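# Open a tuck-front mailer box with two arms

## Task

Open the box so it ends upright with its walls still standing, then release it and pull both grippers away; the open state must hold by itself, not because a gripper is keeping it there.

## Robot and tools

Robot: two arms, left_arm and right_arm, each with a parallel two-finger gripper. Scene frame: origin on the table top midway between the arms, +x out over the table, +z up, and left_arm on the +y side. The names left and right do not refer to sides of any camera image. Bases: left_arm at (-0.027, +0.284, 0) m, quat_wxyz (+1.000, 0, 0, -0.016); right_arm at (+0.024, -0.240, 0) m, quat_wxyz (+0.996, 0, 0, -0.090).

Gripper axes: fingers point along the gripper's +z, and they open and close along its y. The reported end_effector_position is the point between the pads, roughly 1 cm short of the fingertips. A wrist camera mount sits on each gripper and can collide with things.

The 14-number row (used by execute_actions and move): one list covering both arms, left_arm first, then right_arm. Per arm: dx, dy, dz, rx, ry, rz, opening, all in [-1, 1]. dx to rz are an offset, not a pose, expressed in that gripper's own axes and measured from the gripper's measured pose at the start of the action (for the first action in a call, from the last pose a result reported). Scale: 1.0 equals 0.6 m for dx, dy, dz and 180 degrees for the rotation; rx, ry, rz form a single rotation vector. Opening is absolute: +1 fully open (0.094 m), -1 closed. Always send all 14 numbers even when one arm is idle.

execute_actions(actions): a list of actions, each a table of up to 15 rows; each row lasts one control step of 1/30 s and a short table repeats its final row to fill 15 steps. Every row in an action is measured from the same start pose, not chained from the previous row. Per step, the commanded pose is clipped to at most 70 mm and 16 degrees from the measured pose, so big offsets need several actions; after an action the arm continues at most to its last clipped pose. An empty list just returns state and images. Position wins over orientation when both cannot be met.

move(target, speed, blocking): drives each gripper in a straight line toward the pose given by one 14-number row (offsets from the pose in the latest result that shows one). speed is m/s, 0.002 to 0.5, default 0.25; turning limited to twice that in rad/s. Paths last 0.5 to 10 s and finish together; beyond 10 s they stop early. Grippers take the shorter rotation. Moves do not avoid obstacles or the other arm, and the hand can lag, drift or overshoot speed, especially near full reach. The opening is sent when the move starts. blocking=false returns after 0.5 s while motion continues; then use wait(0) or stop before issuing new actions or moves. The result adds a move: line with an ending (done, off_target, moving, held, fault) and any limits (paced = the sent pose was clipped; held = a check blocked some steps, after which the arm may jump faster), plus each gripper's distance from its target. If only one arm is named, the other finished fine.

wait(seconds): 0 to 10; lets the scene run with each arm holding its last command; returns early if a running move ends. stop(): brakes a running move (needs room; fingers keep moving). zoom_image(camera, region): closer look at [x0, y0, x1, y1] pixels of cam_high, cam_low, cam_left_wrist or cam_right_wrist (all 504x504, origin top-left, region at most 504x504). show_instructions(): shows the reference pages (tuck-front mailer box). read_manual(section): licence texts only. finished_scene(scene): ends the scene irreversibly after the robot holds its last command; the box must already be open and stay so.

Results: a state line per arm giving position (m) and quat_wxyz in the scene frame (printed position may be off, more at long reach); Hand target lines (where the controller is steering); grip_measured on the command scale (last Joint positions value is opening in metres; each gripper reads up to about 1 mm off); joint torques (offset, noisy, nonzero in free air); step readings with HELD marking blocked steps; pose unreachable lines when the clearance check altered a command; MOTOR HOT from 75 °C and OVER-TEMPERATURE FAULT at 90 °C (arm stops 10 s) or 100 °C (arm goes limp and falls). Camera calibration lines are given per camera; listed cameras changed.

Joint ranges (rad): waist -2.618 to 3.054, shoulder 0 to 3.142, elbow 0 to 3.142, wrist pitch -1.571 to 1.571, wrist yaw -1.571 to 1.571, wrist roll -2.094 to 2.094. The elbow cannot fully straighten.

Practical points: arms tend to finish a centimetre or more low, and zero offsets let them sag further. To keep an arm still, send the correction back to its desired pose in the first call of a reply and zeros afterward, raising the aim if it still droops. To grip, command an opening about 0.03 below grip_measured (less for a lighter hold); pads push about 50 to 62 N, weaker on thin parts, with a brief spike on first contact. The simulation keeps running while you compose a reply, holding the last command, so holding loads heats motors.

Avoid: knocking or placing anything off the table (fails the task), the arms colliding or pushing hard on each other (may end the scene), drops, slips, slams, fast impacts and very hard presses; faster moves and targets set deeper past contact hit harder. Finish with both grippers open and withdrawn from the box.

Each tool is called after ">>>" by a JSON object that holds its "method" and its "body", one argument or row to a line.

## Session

>>> {"method": "show_instructions", "body": {

}}

>>> {"method": "execute_actions", "body": {
  "actions": []
}}

Reference images for this scene: Tuck-front mailer box page 1, Tuck-front mailer box page 2.

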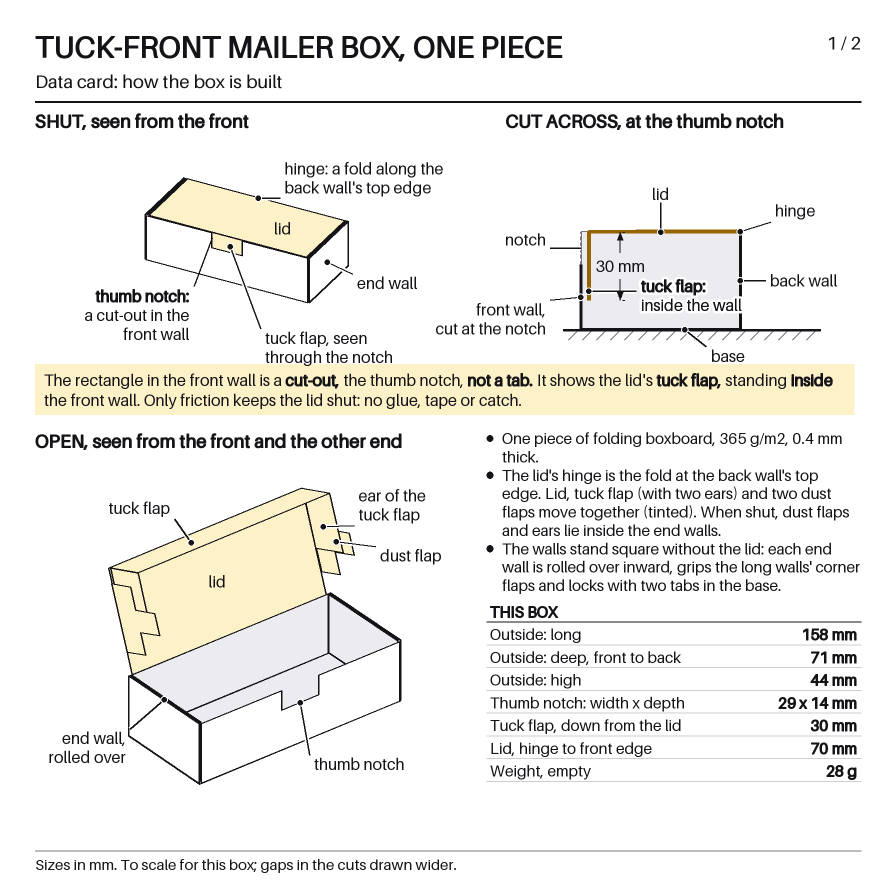

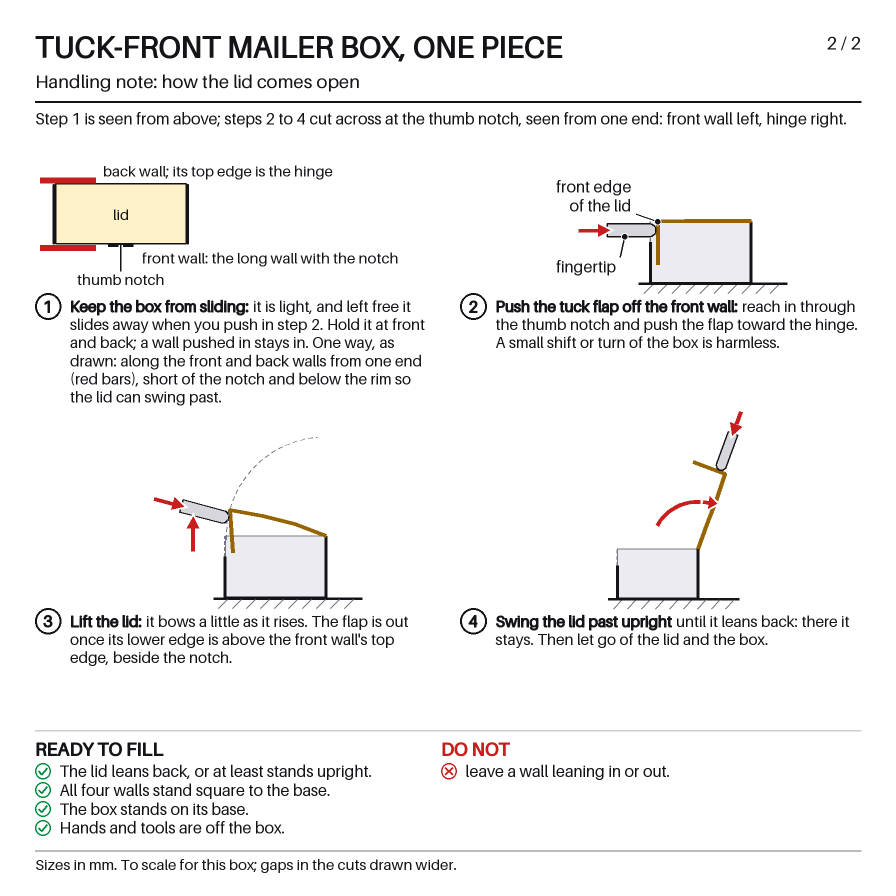

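Scene clock: 0.00 s.
left_arm: end_effector_position=(+0.0836, +0.5796, +0.3486) grip_measured=+1.000 end_effector_quat_wxyz=(-0.220, +0.659, -0.678, -0.241) | right_arm: end_effector_position=(+0.3067, -0.2336, +0.2282) grip_measured=+1.000 end_effector_quat_wxyz=(+0.094, +0.087, +0.992, +0.010)
Joint positions: left_arm=[ 1.045  1.458  1.941 -1.475 -0.35  -0.425  0.094] | right_arm=[ 0.201  1.497  1.623 -1.507  0.     0.196  0.094]
Joint velocities: left_arm=[-0.007 -0.007 -0.007  0.051  0.022 -0.081  0.   ] | right_arm=[-0.002 -0.012  0.017  0.007  0.007  0.066  0.   ]
Joint torques (N m, as the arm reports them, + toward a larger angle): no reading
Hand target (left_arm): +0.082, +0.579, +0.355; -0.229, +0.659, -0.673, -0.246
Hand target (right_arm): +0.308, -0.234, +0.234; +0.107, +0.087, +0.990, +0.010
camera_calibration (this result's frames):
cam_left_wrist: T_world_to_cam=[[0.973608, -0.206124, -0.0979848, 0.0638081], [-0.211251, -0.976391, -0.0450905, 0.62148], [-0.0863773, 0.0645998, -0.994166, 0.430674], [0, 0, 0, 1]] pos_world=[0.106365, 0.592139, 0.462437]
cam_right_wrist: T_world_to_cam=[[-0.392365, -0.916534, -0.0775521, -0.0691442], [-0.881367, 0.350508, 0.316758, 0.312166], [-0.263137, 0.192637, -0.945331, 0.436707], [0, 0, 0, 1]] pos_world=[0.362917, -0.256915, 0.308589]

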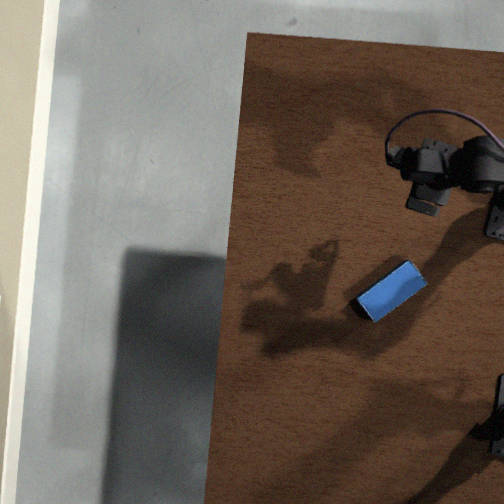

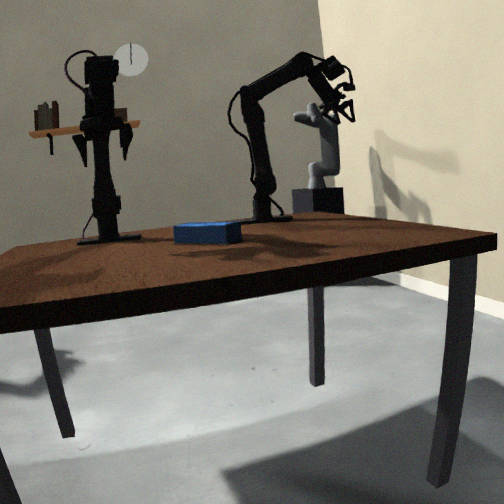

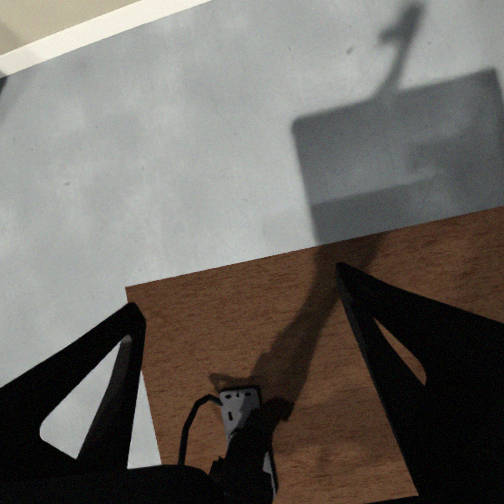

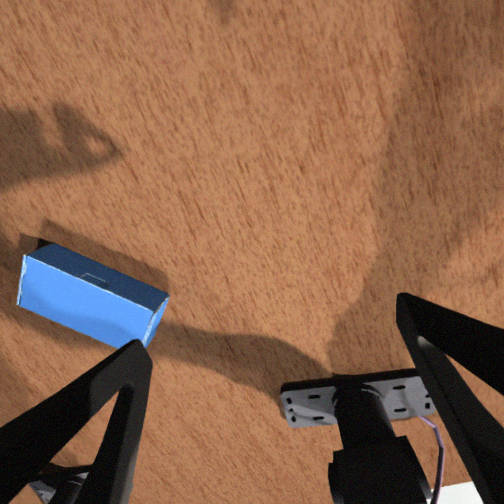

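>>> {"method": "move", "body": {
  "target": [0.98,-0.397,-0.333,0.1,0.193,0.255,1,0.057,0.13,0.11,-0.319,-0.061,0.2,-0.55],
  "speed": 0.3
}}

Scene clock: 27.00 s.
left_arm: end_effector_position=(+0.2988, -0.0163, +0.1311) grip_measured=+1.000 end_effector_quat_wxyz=(-0.005, -0.352, +0.936, -0.017) | right_arm: end_effector_position=(+0.3002, -0.1524, +0.1526) grip_measured=-0.548 end_effector_quat_wxyz=(+0.198, +0.343, +0.779, +0.486)
Joint positions: left_arm=[-0.706  2.285  2.29  -1.551  0.025 -1.457  0.094] | right_arm=[ 0.034  0.932  0.479 -0.235 -0.788  1.07   0.021]
Joint velocities: left_arm=[ 0.007  0.002 -0.032  0.081  0.081 -0.022  0.   ] | right_arm=[-0.002 -0.017 -0.012  0.007  0.022  0.022 -0.   ]
Joint torques (N m, as the arm reports them, + toward a larger angle): left_arm=[ -0.22 -11.99   7.33  -0.12   0.04   0.03] | right_arm=[ 0.88 -3.21  6.02  1.41 -0.29 -0.02]
Hand target (left_arm): +0.299, -0.020, +0.144; +0.000, -0.348, +0.937, -0.032
Hand target (right_arm): +0.301, -0.149, +0.160; +0.213, +0.326, +0.778, +0.494
Off the commanded pose (left_arm): 0.010 m, 2 deg.
Off the commanded pose (right_arm): 0.008 m, 3 deg.
joint sent to its limit (left arm) — the command would take joint 4 (wrist pitch) past its lower limit, so that joint was sent only as far as its limit.
move: off_target (right_arm)
camera_calibration (this result's frames):
cam_left_wrist: T_world_to_cam=[[0.503174, -0.858398, 0.0998401, -0.185792], [-0.73357, -0.363192, 0.574427, 0.160079], [-0.456826, -0.362277, -0.812444, 0.351445], [0, 0, 0, 1]] pos_world=[0.371464, 0.0259764, 0.212125]
cam_right_wrist: T_world_to_cam=[[-0.492297, -0.115295, -0.862757, 0.268778], [-0.822578, 0.385731, 0.417824, 0.274282], [0.28462, 0.915379, -0.284733, 0.192752], [0, 0, 0, 1]] pos_world=[0.303076, -0.251252, 0.172172]

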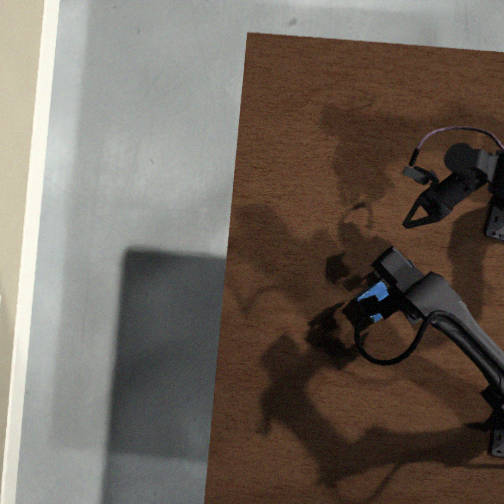

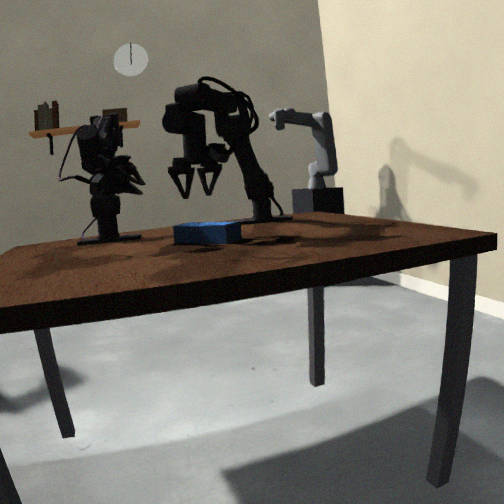

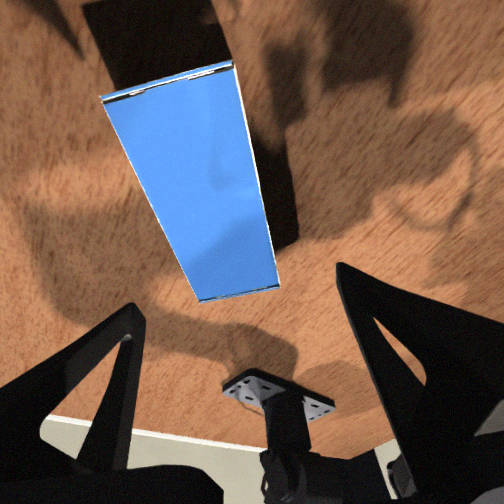

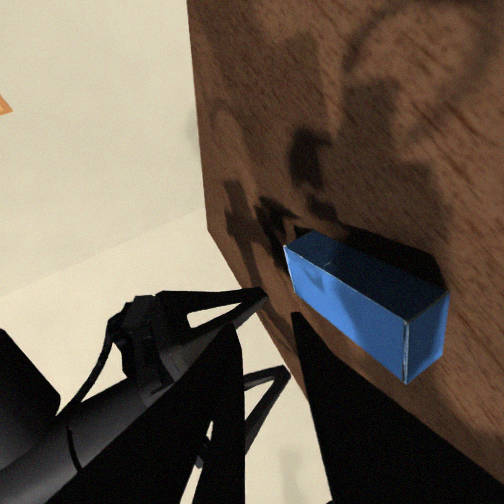

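>>> {"method": "move", "body": {
  "target": [-0.015,0.01,0.075,0,0,0,1,0,0.012,0,-0.01,0,0,-0.55],
  "speed": 0.15
}}

Scene clock: 40.03 s.
left_arm: end_effector_position=(+0.2962, -0.0077, +0.0754) grip_measured=+1.000 end_effector_quat_wxyz=(-0.015, -0.350, +0.936, +0.001) | right_arm: end_effector_position=(+0.3021, -0.1526, +0.1549) grip_measured=-0.548 end_effector_quat_wxyz=(+0.196, +0.352, +0.772, +0.491)
Joint positions: left_arm=[-0.695  2.259  2.023 -1.351  0.025 -1.442  0.094] | right_arm=[ 0.034  0.932  0.479 -0.219 -0.788  1.104  0.021]
Joint velocities: left_arm=[-0.002  0.002 -0.002 -0.051  0.007  0.007  0.   ] | right_arm=[-0.007  0.002  0.017  0.022  0.037  0.037 -0.001]
Joint torques (N m, as the arm reports them, + toward a larger angle): left_arm=[  0.62 -13.26   4.98   0.08   0.     0.02] | right_arm=[ 0.22 -1.92  6.13  1.45 -0.31 -0.02]
Hand target (left_arm): +0.301, -0.007, +0.086; -0.005, -0.352, +0.936, -0.016
Hand target (right_arm): +0.303, -0.150, +0.159; +0.204, +0.340, +0.771, +0.498
Off the commanded pose (left_arm): 0.012 m, 2 deg.
Off the commanded pose (right_arm): 0.005 m, 2 deg.
move: off_target (left_arm)
camera_calibration (this result's frames):
cam_left_wrist: T_world_to_cam=[[0.501971, -0.862674, 0.0617981, -0.168313], [-0.717847, -0.375712, 0.58612, 0.187688], [-0.482412, -0.338577, -0.807864, 0.315532], [0, 0, 0, 1]] pos_world=[0.371436, 0.0321495, 0.155301]
cam_right_wrist: T_world_to_cam=[[-0.498695, -0.0908827, -0.862, 0.277284], [-0.814352, 0.38974, 0.430038, 0.271202], [0.296873, 0.916429, -0.268372, 0.187067], [0, 0, 0, 1]] pos_world=[0.303599, -0.251932, 0.172595]

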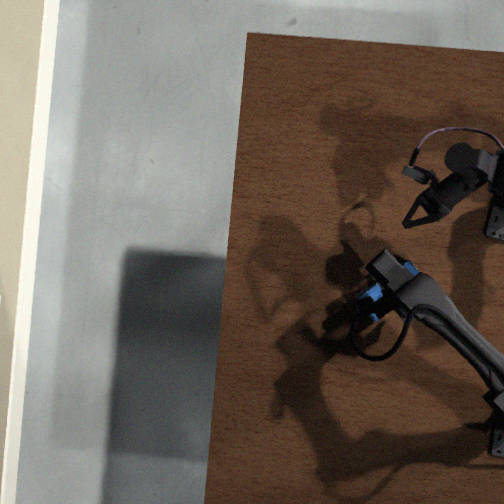

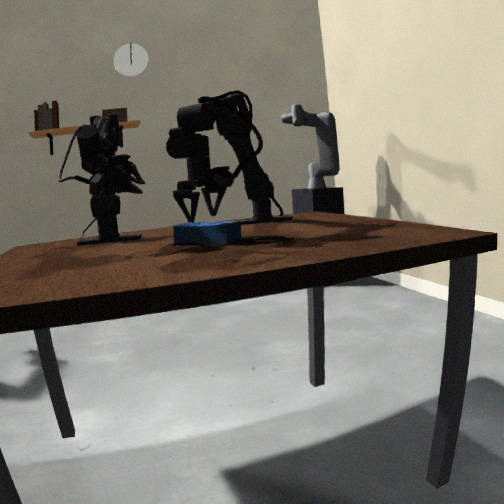

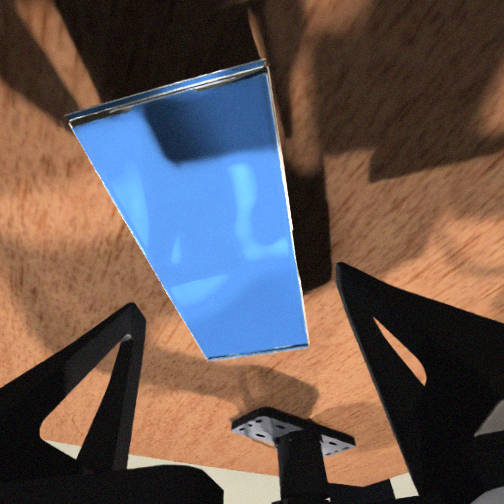

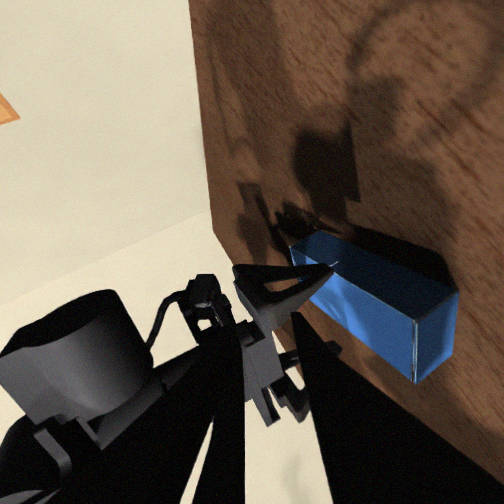

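>>> {"method": "move", "body": {
  "target": [-0.008,-0.005,0.053,0.016,-0.008,0,1,0,0.008,0,0,0,0,-0.55],
  "speed": 0.1
}}

>>> {"method": "move", "body": {
  "target": [0,-0.006,-0.016,0.006,-0.006,0.485,0.55,0,0.008,0,0,0,0,-0.55],
  "speed": 0.35
}}

>>> {"method": "move", "body": {
  "target": [-0.008,0.14,-0.014,0,-0.008,0,0.55,0,0.008,0,0,0,0,-0.55],
  "speed": 0.12
}}

Scene clock: 51.00 s.
left_arm: end_effector_position=(+0.2954, -0.0058, +0.0306) grip_measured=+1.000 end_effector_quat_wxyz=(-0.011, -0.350, +0.937, -0.001) | right_arm: end_effector_position=(+0.3021, -0.1529, +0.1546) grip_measured=-0.548 end_effector_quat_wxyz=(+0.194, +0.357, +0.770, +0.492)
Joint positions: left_arm=[-0.695  2.259  1.845 -1.164  0.02  -1.442  0.094] | right_arm=[ 0.034  0.932  0.479 -0.22  -0.786  1.115  0.021]
Joint velocities: left_arm=[-0.027 -0.007  0.017 -0.007 -0.051 -0.066  0.   ] | right_arm=[-0.012 -0.012 -0.002  0.051 -0.051  0.007 -0.001]
Joint torques (N m, as the arm reports them, + toward a larger angle): left_arm=[  0.03 -13.76   4.77   0.08  -0.11  -0.02] | right_arm=[ 0.73 -1.26  7.78  1.1  -0.21 -0.04]
Hand target (left_arm): +0.301, -0.007, +0.044; +0.006, -0.351, +0.936, -0.018
Hand target (right_arm): +0.304, -0.151, +0.159; +0.196, +0.352, +0.772, +0.492
Off the commanded pose (left_arm): 0.014 m, 3 deg.
Off the commanded pose (right_arm): 0.005 m, 1 deg.
move: off_target (left_arm)
camera_calibration (this result's frames):
cam_left_wrist: T_world_to_cam=[[0.50134, -0.862577, 0.0679649, -0.163587], [-0.723132, -0.374567, 0.580327, 0.215768], [-0.475119, -0.340088, -0.811543, 0.277546], [0, 0, 0, 1]] pos_world=[0.369909, 0.0341035, 0.111143]
cam_right_wrist: T_world_to_cam=[[-0.506053, -0.0826721, -0.858531, 0.279929], [-0.808486, 0.392193, 0.438788, 0.268697], [0.300434, 0.91616, -0.265309, 0.18561], [0, 0, 0, 1]] pos_world=[0.303133, -0.252287, 0.171671]

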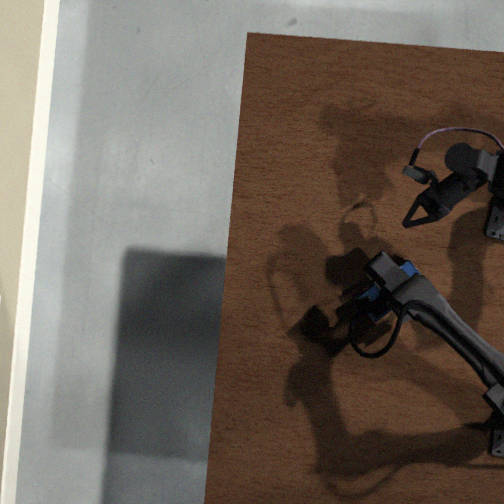

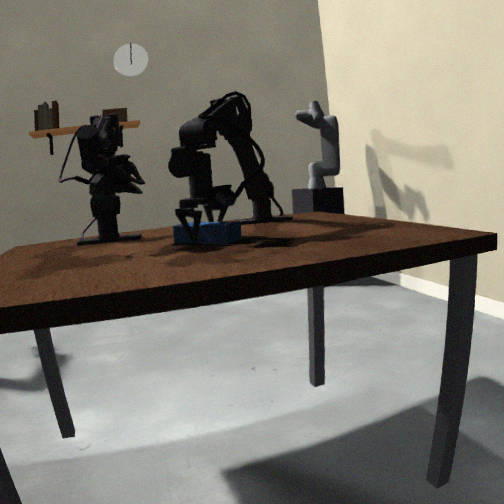

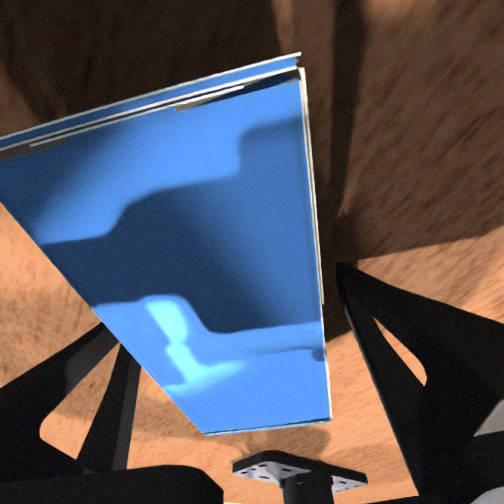

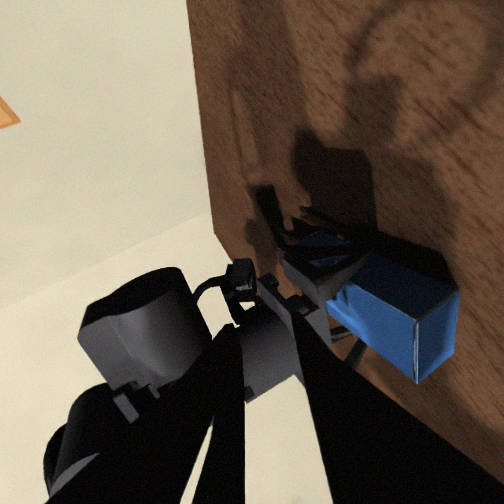

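Scene clock: 53.83 s.
left_arm: end_effector_position=(+0.2954, -0.0058, +0.0306) grip_measured=+0.552 end_effector_quat_wxyz=(-0.007, +0.389, +0.921, -0.008) | right_arm: end_effector_position=(+0.3022, -0.1531, +0.1543) grip_measured=-0.548 end_effector_quat_wxyz=(+0.191, +0.362, +0.768, +0.492)
Joint positions: left_arm=[-0.695  2.259  1.845 -1.164  0.02   0.073  0.073] | right_arm=[ 0.034  0.932  0.479 -0.221 -0.784  1.125  0.021]
Joint velocities: left_arm=[-0.002 -0.007  0.002 -0.007 -0.022  0.022  0.001] | right_arm=[-0.007  0.002 -0.012 -0.022 -0.037 -0.066 -0.   ]
Joint torques (N m, as the arm reports them, + toward a larger angle): left_arm=[  0.01 -12.21   6.08  -0.11   0.02   0.06] | right_arm=[ 0.65 -1.33  7.56  1.11 -0.23 -0.02]
Hand target (left_arm): +0.298, -0.008, +0.040; +0.004, +0.393, +0.920, -0.014
Hand target (right_arm): +0.304, -0.152, +0.159; +0.194, +0.357, +0.770, +0.492
Off the commanded pose (left_arm): 0.010 m, 1 deg.
Off the commanded pose (right_arm): 0.005 m, 1 deg.
move: done
camera_calibration (this result's frames):
cam_left_wrist: T_world_to_cam=[[-0.83265, -0.546396, 0.0902489, 0.231586], [-0.409854, 0.717585, 0.563109, 0.130155], [-0.372442, 0.431884, -0.82144, 0.252038], [0, 0, 0, 1]] pos_world=[0.340044, -0.075711, 0.112843]
cam_right_wrist: T_world_to_cam=[[-0.512997, -0.0744755, -0.855154, 0.282541], [-0.802706, 0.394593, 0.447169, 0.266287], [0.304134, 0.915833, -0.262207, 0.184105], [0, 0, 0, 1]] pos_world=[0.3027, -0.252642, 0.170814]

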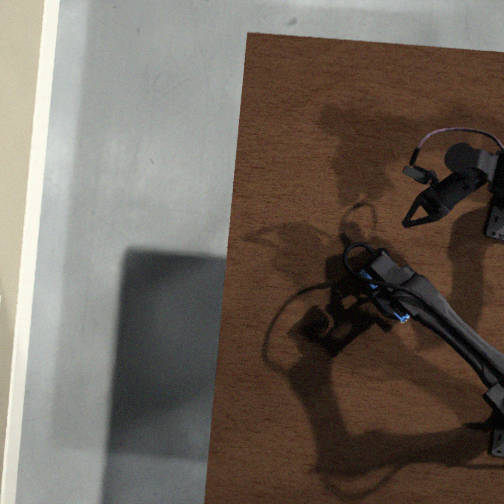

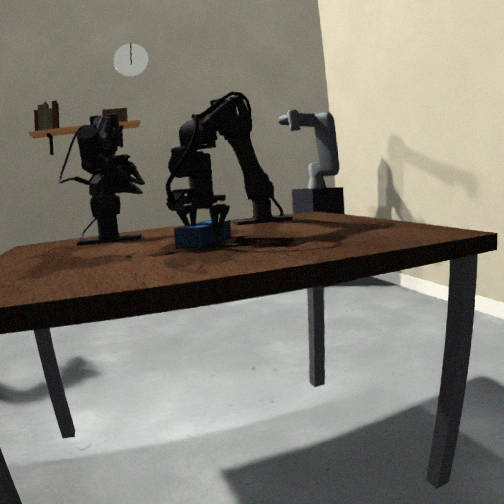

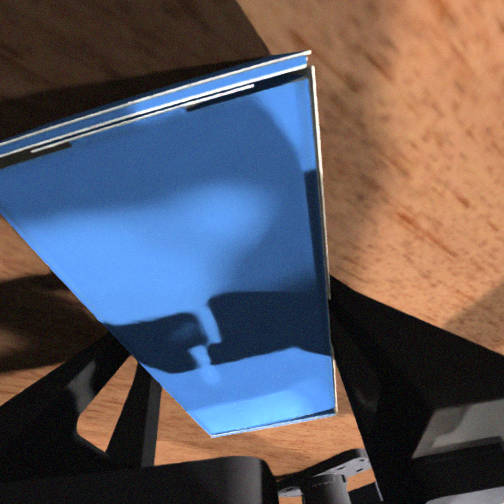

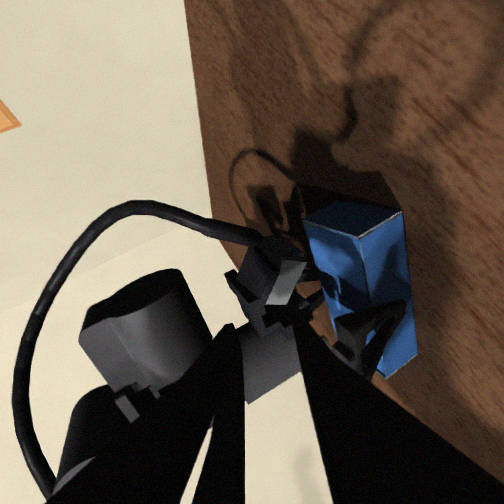

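Scene clock: 55.00 s.
left_arm: end_effector_position=(+0.3563, +0.0514, +0.0298) grip_measured=+0.552 end_effector_quat_wxyz=(+0.000, +0.386, +0.922, -0.010) | right_arm: end_effector_position=(+0.3022, -0.1533, +0.1541) grip_measured=-0.548 end_effector_quat_wxyz=(+0.189, +0.366, +0.767, +0.492)
Joint positions: left_arm=[-0.508  2.313  1.933 -1.188  0.02   0.253  0.073] | right_arm=[ 0.034  0.932  0.479 -0.222 -0.782  1.136  0.021]
Joint velocities: left_arm=[ 0.002 -0.007 -0.002  0.022 -0.022 -0.022  0.001] | right_arm=[-0.007 -0.007  0.002  0.051 -0.022 -0.022  0.001]
Joint torques (N m, as the arm reports them, + toward a larger angle): left_arm=[  0.04 -11.18   7.46  -0.26   0.01   0.03] | right_arm=[ 0.75 -1.27  7.69  1.15 -0.2  -0.04]
Hand target (left_arm): +0.360, +0.050, +0.037; +0.006, +0.389, +0.921, -0.011
Hand target (right_arm): +0.304, -0.152, +0.159; +0.191, +0.362, +0.768, +0.492
Off the commanded pose (left_arm): 0.008 m, 1 deg.
Off the commanded pose (right_arm): 0.005 m, 1 deg.
move: done
camera_calibration (this result's frames):
cam_left_wrist: T_world_to_cam=[[-0.830068, -0.551043, 0.0856648, 0.313136], [-0.420843, 0.719769, 0.552108, 0.118616], [-0.365894, 0.422236, -0.82936, 0.247708], [0, 0, 0, 1]] pos_world=[0.400478, -0.017416, 0.113125]
cam_right_wrist: T_world_to_cam=[[-0.519591, -0.0664991, -0.851823, 0.28504], [-0.797158, 0.396549, 0.455289, 0.263865], [0.307513, 0.915602, -0.259054, 0.182674], [0, 0, 0, 1]] pos_world=[0.302272, -0.252937, 0.169992]

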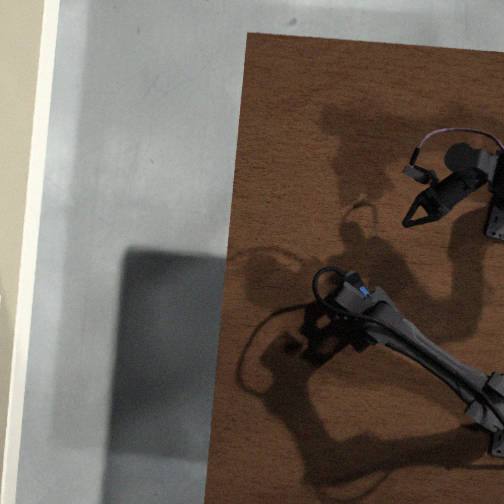

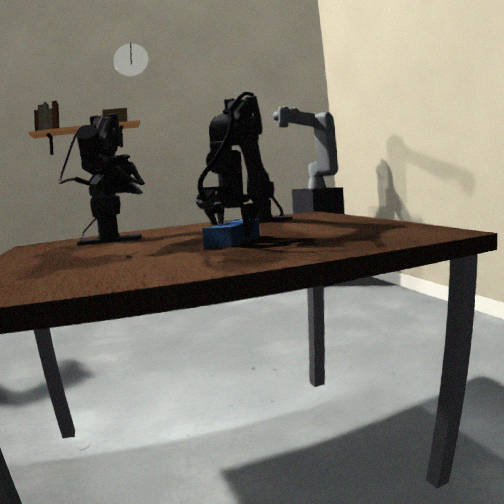

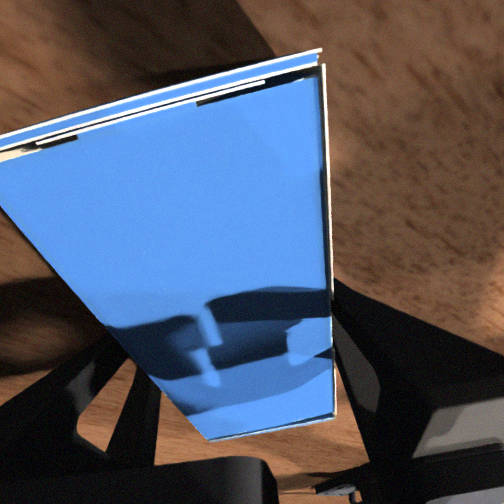

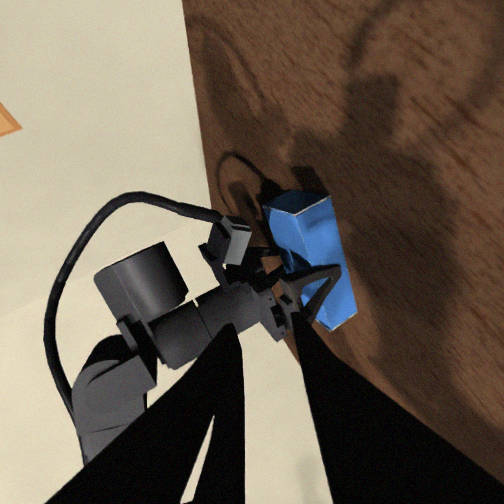

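>>> {"method": "execute_actions", "body": {
  "actions": []
}}

Scene clock: 81.67 s.
left_arm: end_effector_position=(+0.3560, +0.0516, +0.0298) grip_measured=+0.552 end_effector_quat_wxyz=(-0.001, +0.387, +0.922, -0.010) | right_arm: end_effector_position=(+0.3022, -0.1533, +0.1541) grip_measured=-0.548 end_effector_quat_wxyz=(+0.189, +0.366, +0.767, +0.492)
Joint positions: left_arm=[-0.508  2.313  1.933 -1.19   0.02   0.255  0.073] | right_arm=[ 0.034  0.932  0.479 -0.222 -0.782  1.136  0.021]
Joint velocities: left_arm=[-0.007 -0.012 -0.002  0.051 -0.037 -0.095 -0.   ] | right_arm=[-0.012 -0.017 -0.022 -0.022 -0.022 -0.007 -0.   ]
Joint torques (N m, as the arm reports them, + toward a larger angle): left_arm=[  0.04 -11.23   7.47  -0.26   0.01   0.04] | right_arm=[ 0.77 -1.23  7.65  1.13 -0.19 -0.02]
Hand target (left_arm): +0.360, +0.050, +0.037; +0.006, +0.389, +0.921, -0.011
Hand target (right_arm): +0.304, -0.152, +0.159; +0.192, +0.361, +0.768, +0.492
Off the commanded pose (left_arm): 0.008 m, 1 deg.
Off the commanded pose (right_arm): 0.005 m, 1 deg.
camera_calibration (this result's frames):
cam_left_wrist: T_world_to_cam=[[-0.831008, -0.549526, 0.0862995, 0.313211], [-0.418766, 0.720145, 0.553196, 0.117548], [-0.366143, 0.423571, -0.828569, 0.247502], [0, 0, 0, 1]] pos_world=[0.400127, -0.0173693, 0.113016]
cam_right_wrist: T_world_to_cam=[[-0.519591, -0.0664991, -0.851823, 0.28504], [-0.797158, 0.396549, 0.455289, 0.263865], [0.307513, 0.915602, -0.259054, 0.182674], [0, 0, 0, 1]] pos_world=[0.302272, -0.252937, 0.169992]

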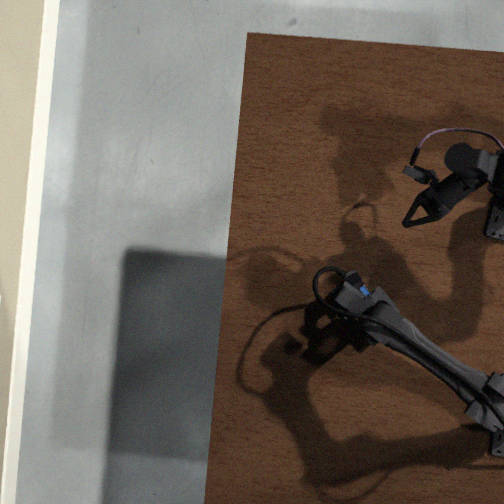

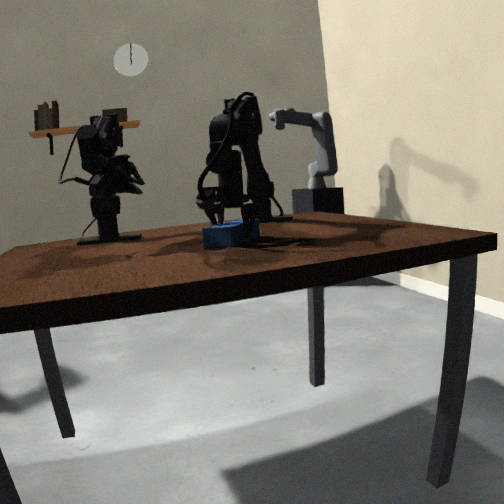

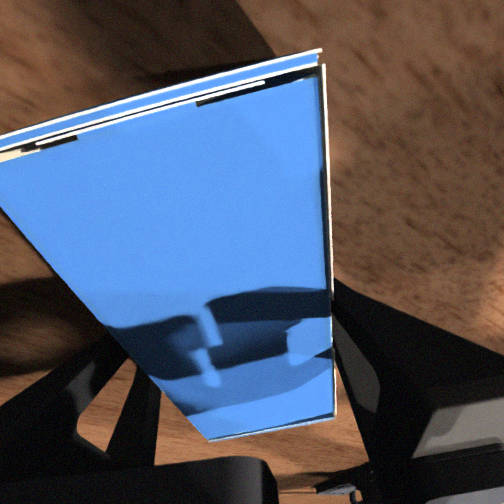

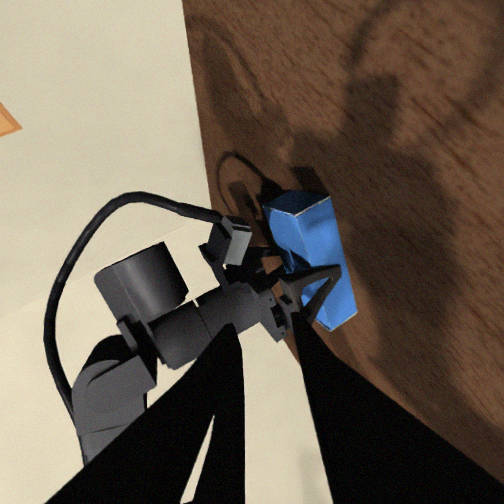

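>>> {"method": "move", "body": {
  "target": [0.135,0,-0.02,0,-0.2,0,0.85,0.1,-0.04,0.08,0,0,-0.03,-0.55]
}}

>>> {"method": "move", "body": {
  "target": [-0.025,0,0.012,0,-0.17,0,0.85,0.08,-0.03,0.08,0,0,0,-0.55]
}}

Scene clock: 90.90 s.
left_arm: end_effector_position=(+0.2977, +0.1114, +0.0372) grip_measured=+0.848 end_effector_quat_wxyz=(+0.266, +0.366, +0.883, -0.124) | right_arm: end_effector_position=(+0.2830, -0.0858, +0.1157) grip_measured=-0.548 end_effector_quat_wxyz=(+0.203, +0.337, +0.783, +0.482)
Joint positions: left_arm=[-0.34   1.602  0.784 -0.206  0.251  0.345  0.087] | right_arm=[ 0.472  0.902  0.278  0.106 -0.42   1.349  0.021]
Joint velocities: left_arm=[-0.002 -0.002 -0.007 -0.081 -0.022 -0.051 -0.   ] | right_arm=[ 0.007 -0.002  0.012 -0.022 -0.066  0.007  0.   ]
Joint torques (N m, as the arm reports them, + toward a larger angle): left_arm=[ 0.64 -7.52  4.86  1.1   0.22  0.02] | right_arm=[ 0.88 -1.22  6.1   1.66 -0.04 -0.02]
Hand target (left_arm): +0.301, +0.111, +0.045; +0.283, +0.366, +0.877, -0.129
Hand target (right_arm): +0.284, -0.084, +0.118; +0.212, +0.330, +0.781, +0.486
Off the commanded pose (left_arm): 0.005 m, 2 deg.
Off the commanded pose (right_arm): 0.002 m, 1 deg.
move: done
camera_calibration (this result's frames):
cam_left_wrist: T_world_to_cam=[[-0.836067, -0.548022, -0.0257655, 0.302476], [-0.548389, 0.836165, 0.00983996, 0.0918776], [0.0161517, 0.0223564, -0.99962, 0.144213], [0, 0, 0, 1]] pos_world=[0.300946, 0.0857147, 0.151047]
cam_right_wrist: T_world_to_cam=[[-0.483922, -0.132291, -0.865054, 0.232625], [-0.828531, 0.387465, 0.404237, 0.253268], [0.281702, 0.912343, -0.29711, 0.128172], [0, 0, 0, 1]] pos_world=[0.286307, -0.184296, 0.136934]

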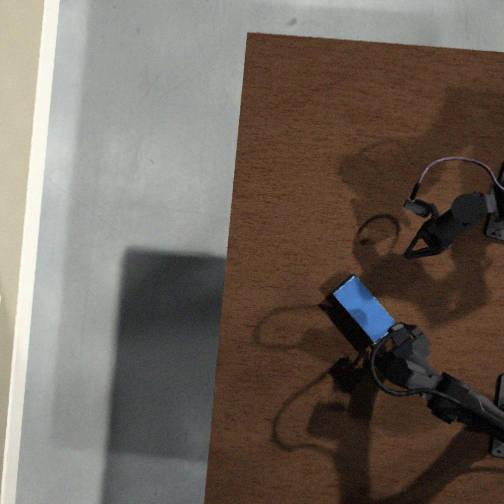

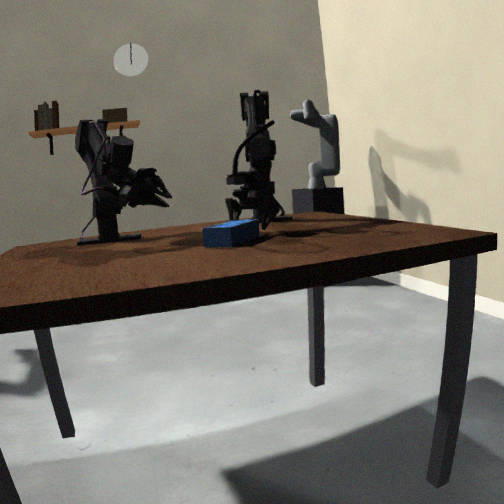

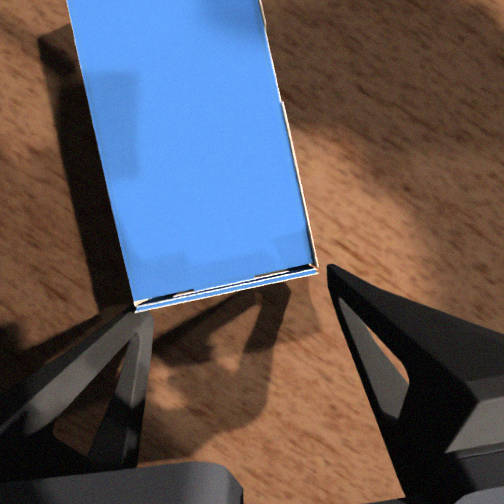

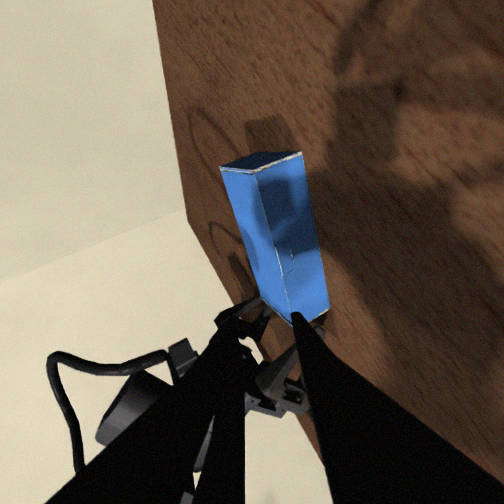

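Scene clock: 92.83 s.
left_arm: end_effector_position=(+0.3110, +0.0980, +0.0426) grip_measured=+0.848 end_effector_quat_wxyz=(+0.490, +0.325, +0.781, -0.213) | right_arm: end_effector_position=(+0.2743, -0.0271, +0.0808) grip_measured=-0.548 end_effector_quat_wxyz=(+0.197, +0.340, +0.783, +0.483)
Joint positions: left_arm=[-0.274  1.738  0.385  0.856  0.446  0.215  0.087] | right_arm=[ 0.816  1.188  0.213  0.499 -0.123  1.53   0.021]
Joint velocities: left_arm=[ 0.002 -0.002 -0.012  0.007  0.022 -0.022 -0.   ] | right_arm=[-0.017  0.002  0.022  0.037 -0.007 -0.081 -0.   ]
Joint torques (N m, as the arm reports them, + toward a larger angle): left_arm=[ 0.65 -4.61  3.1   1.66  0.23 -0.08] | right_arm=[ 1.02 -1.93  5.05  1.71  0.09 -0.01]
Hand target (left_arm): +0.308, +0.100, +0.040; +0.489, +0.322, +0.781, -0.217
Hand target (right_arm): +0.274, -0.026, +0.080; +0.202, +0.337, +0.782, +0.484
Off the commanded pose (left_arm): 0.004 m, 1 deg.
Off the commanded pose (right_arm): 0.003 m, 1 deg.
move: done
camera_calibration (this result's frames):
cam_left_wrist: T_world_to_cam=[[-0.802259, -0.583055, -0.128166, 0.303715], [-0.461474, 0.741898, -0.486445, 0.113648], [0.37871, -0.33111, -0.86426, 0.0659064], [0, 0, 0, 1]] pos_world=[0.271145, 0.11459, 0.15117]
cam_right_wrist: T_world_to_cam=[[-0.494028, -0.126516, -0.860192, 0.208487], [-0.824088, 0.383517, 0.416885, 0.235091], [0.277156, 0.914827, -0.293728, 0.06779], [0, 0, 0, 1]] pos_world=[0.277946, -0.125801, 0.101244]

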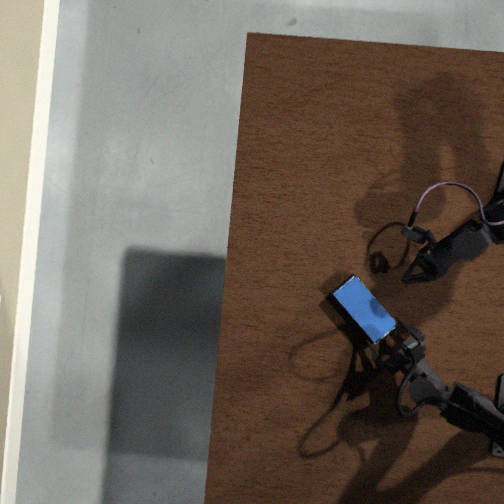

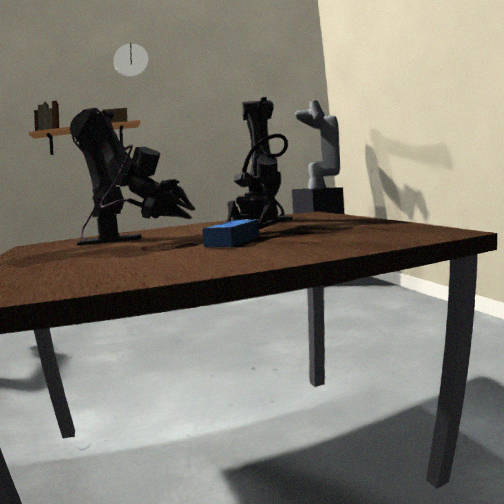

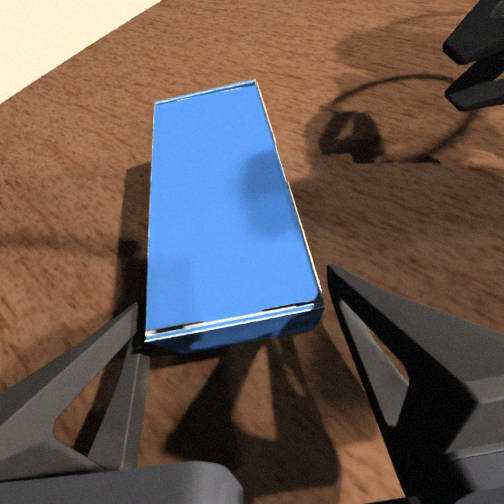

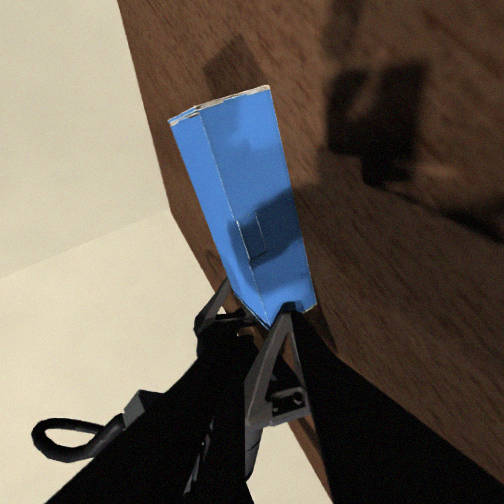

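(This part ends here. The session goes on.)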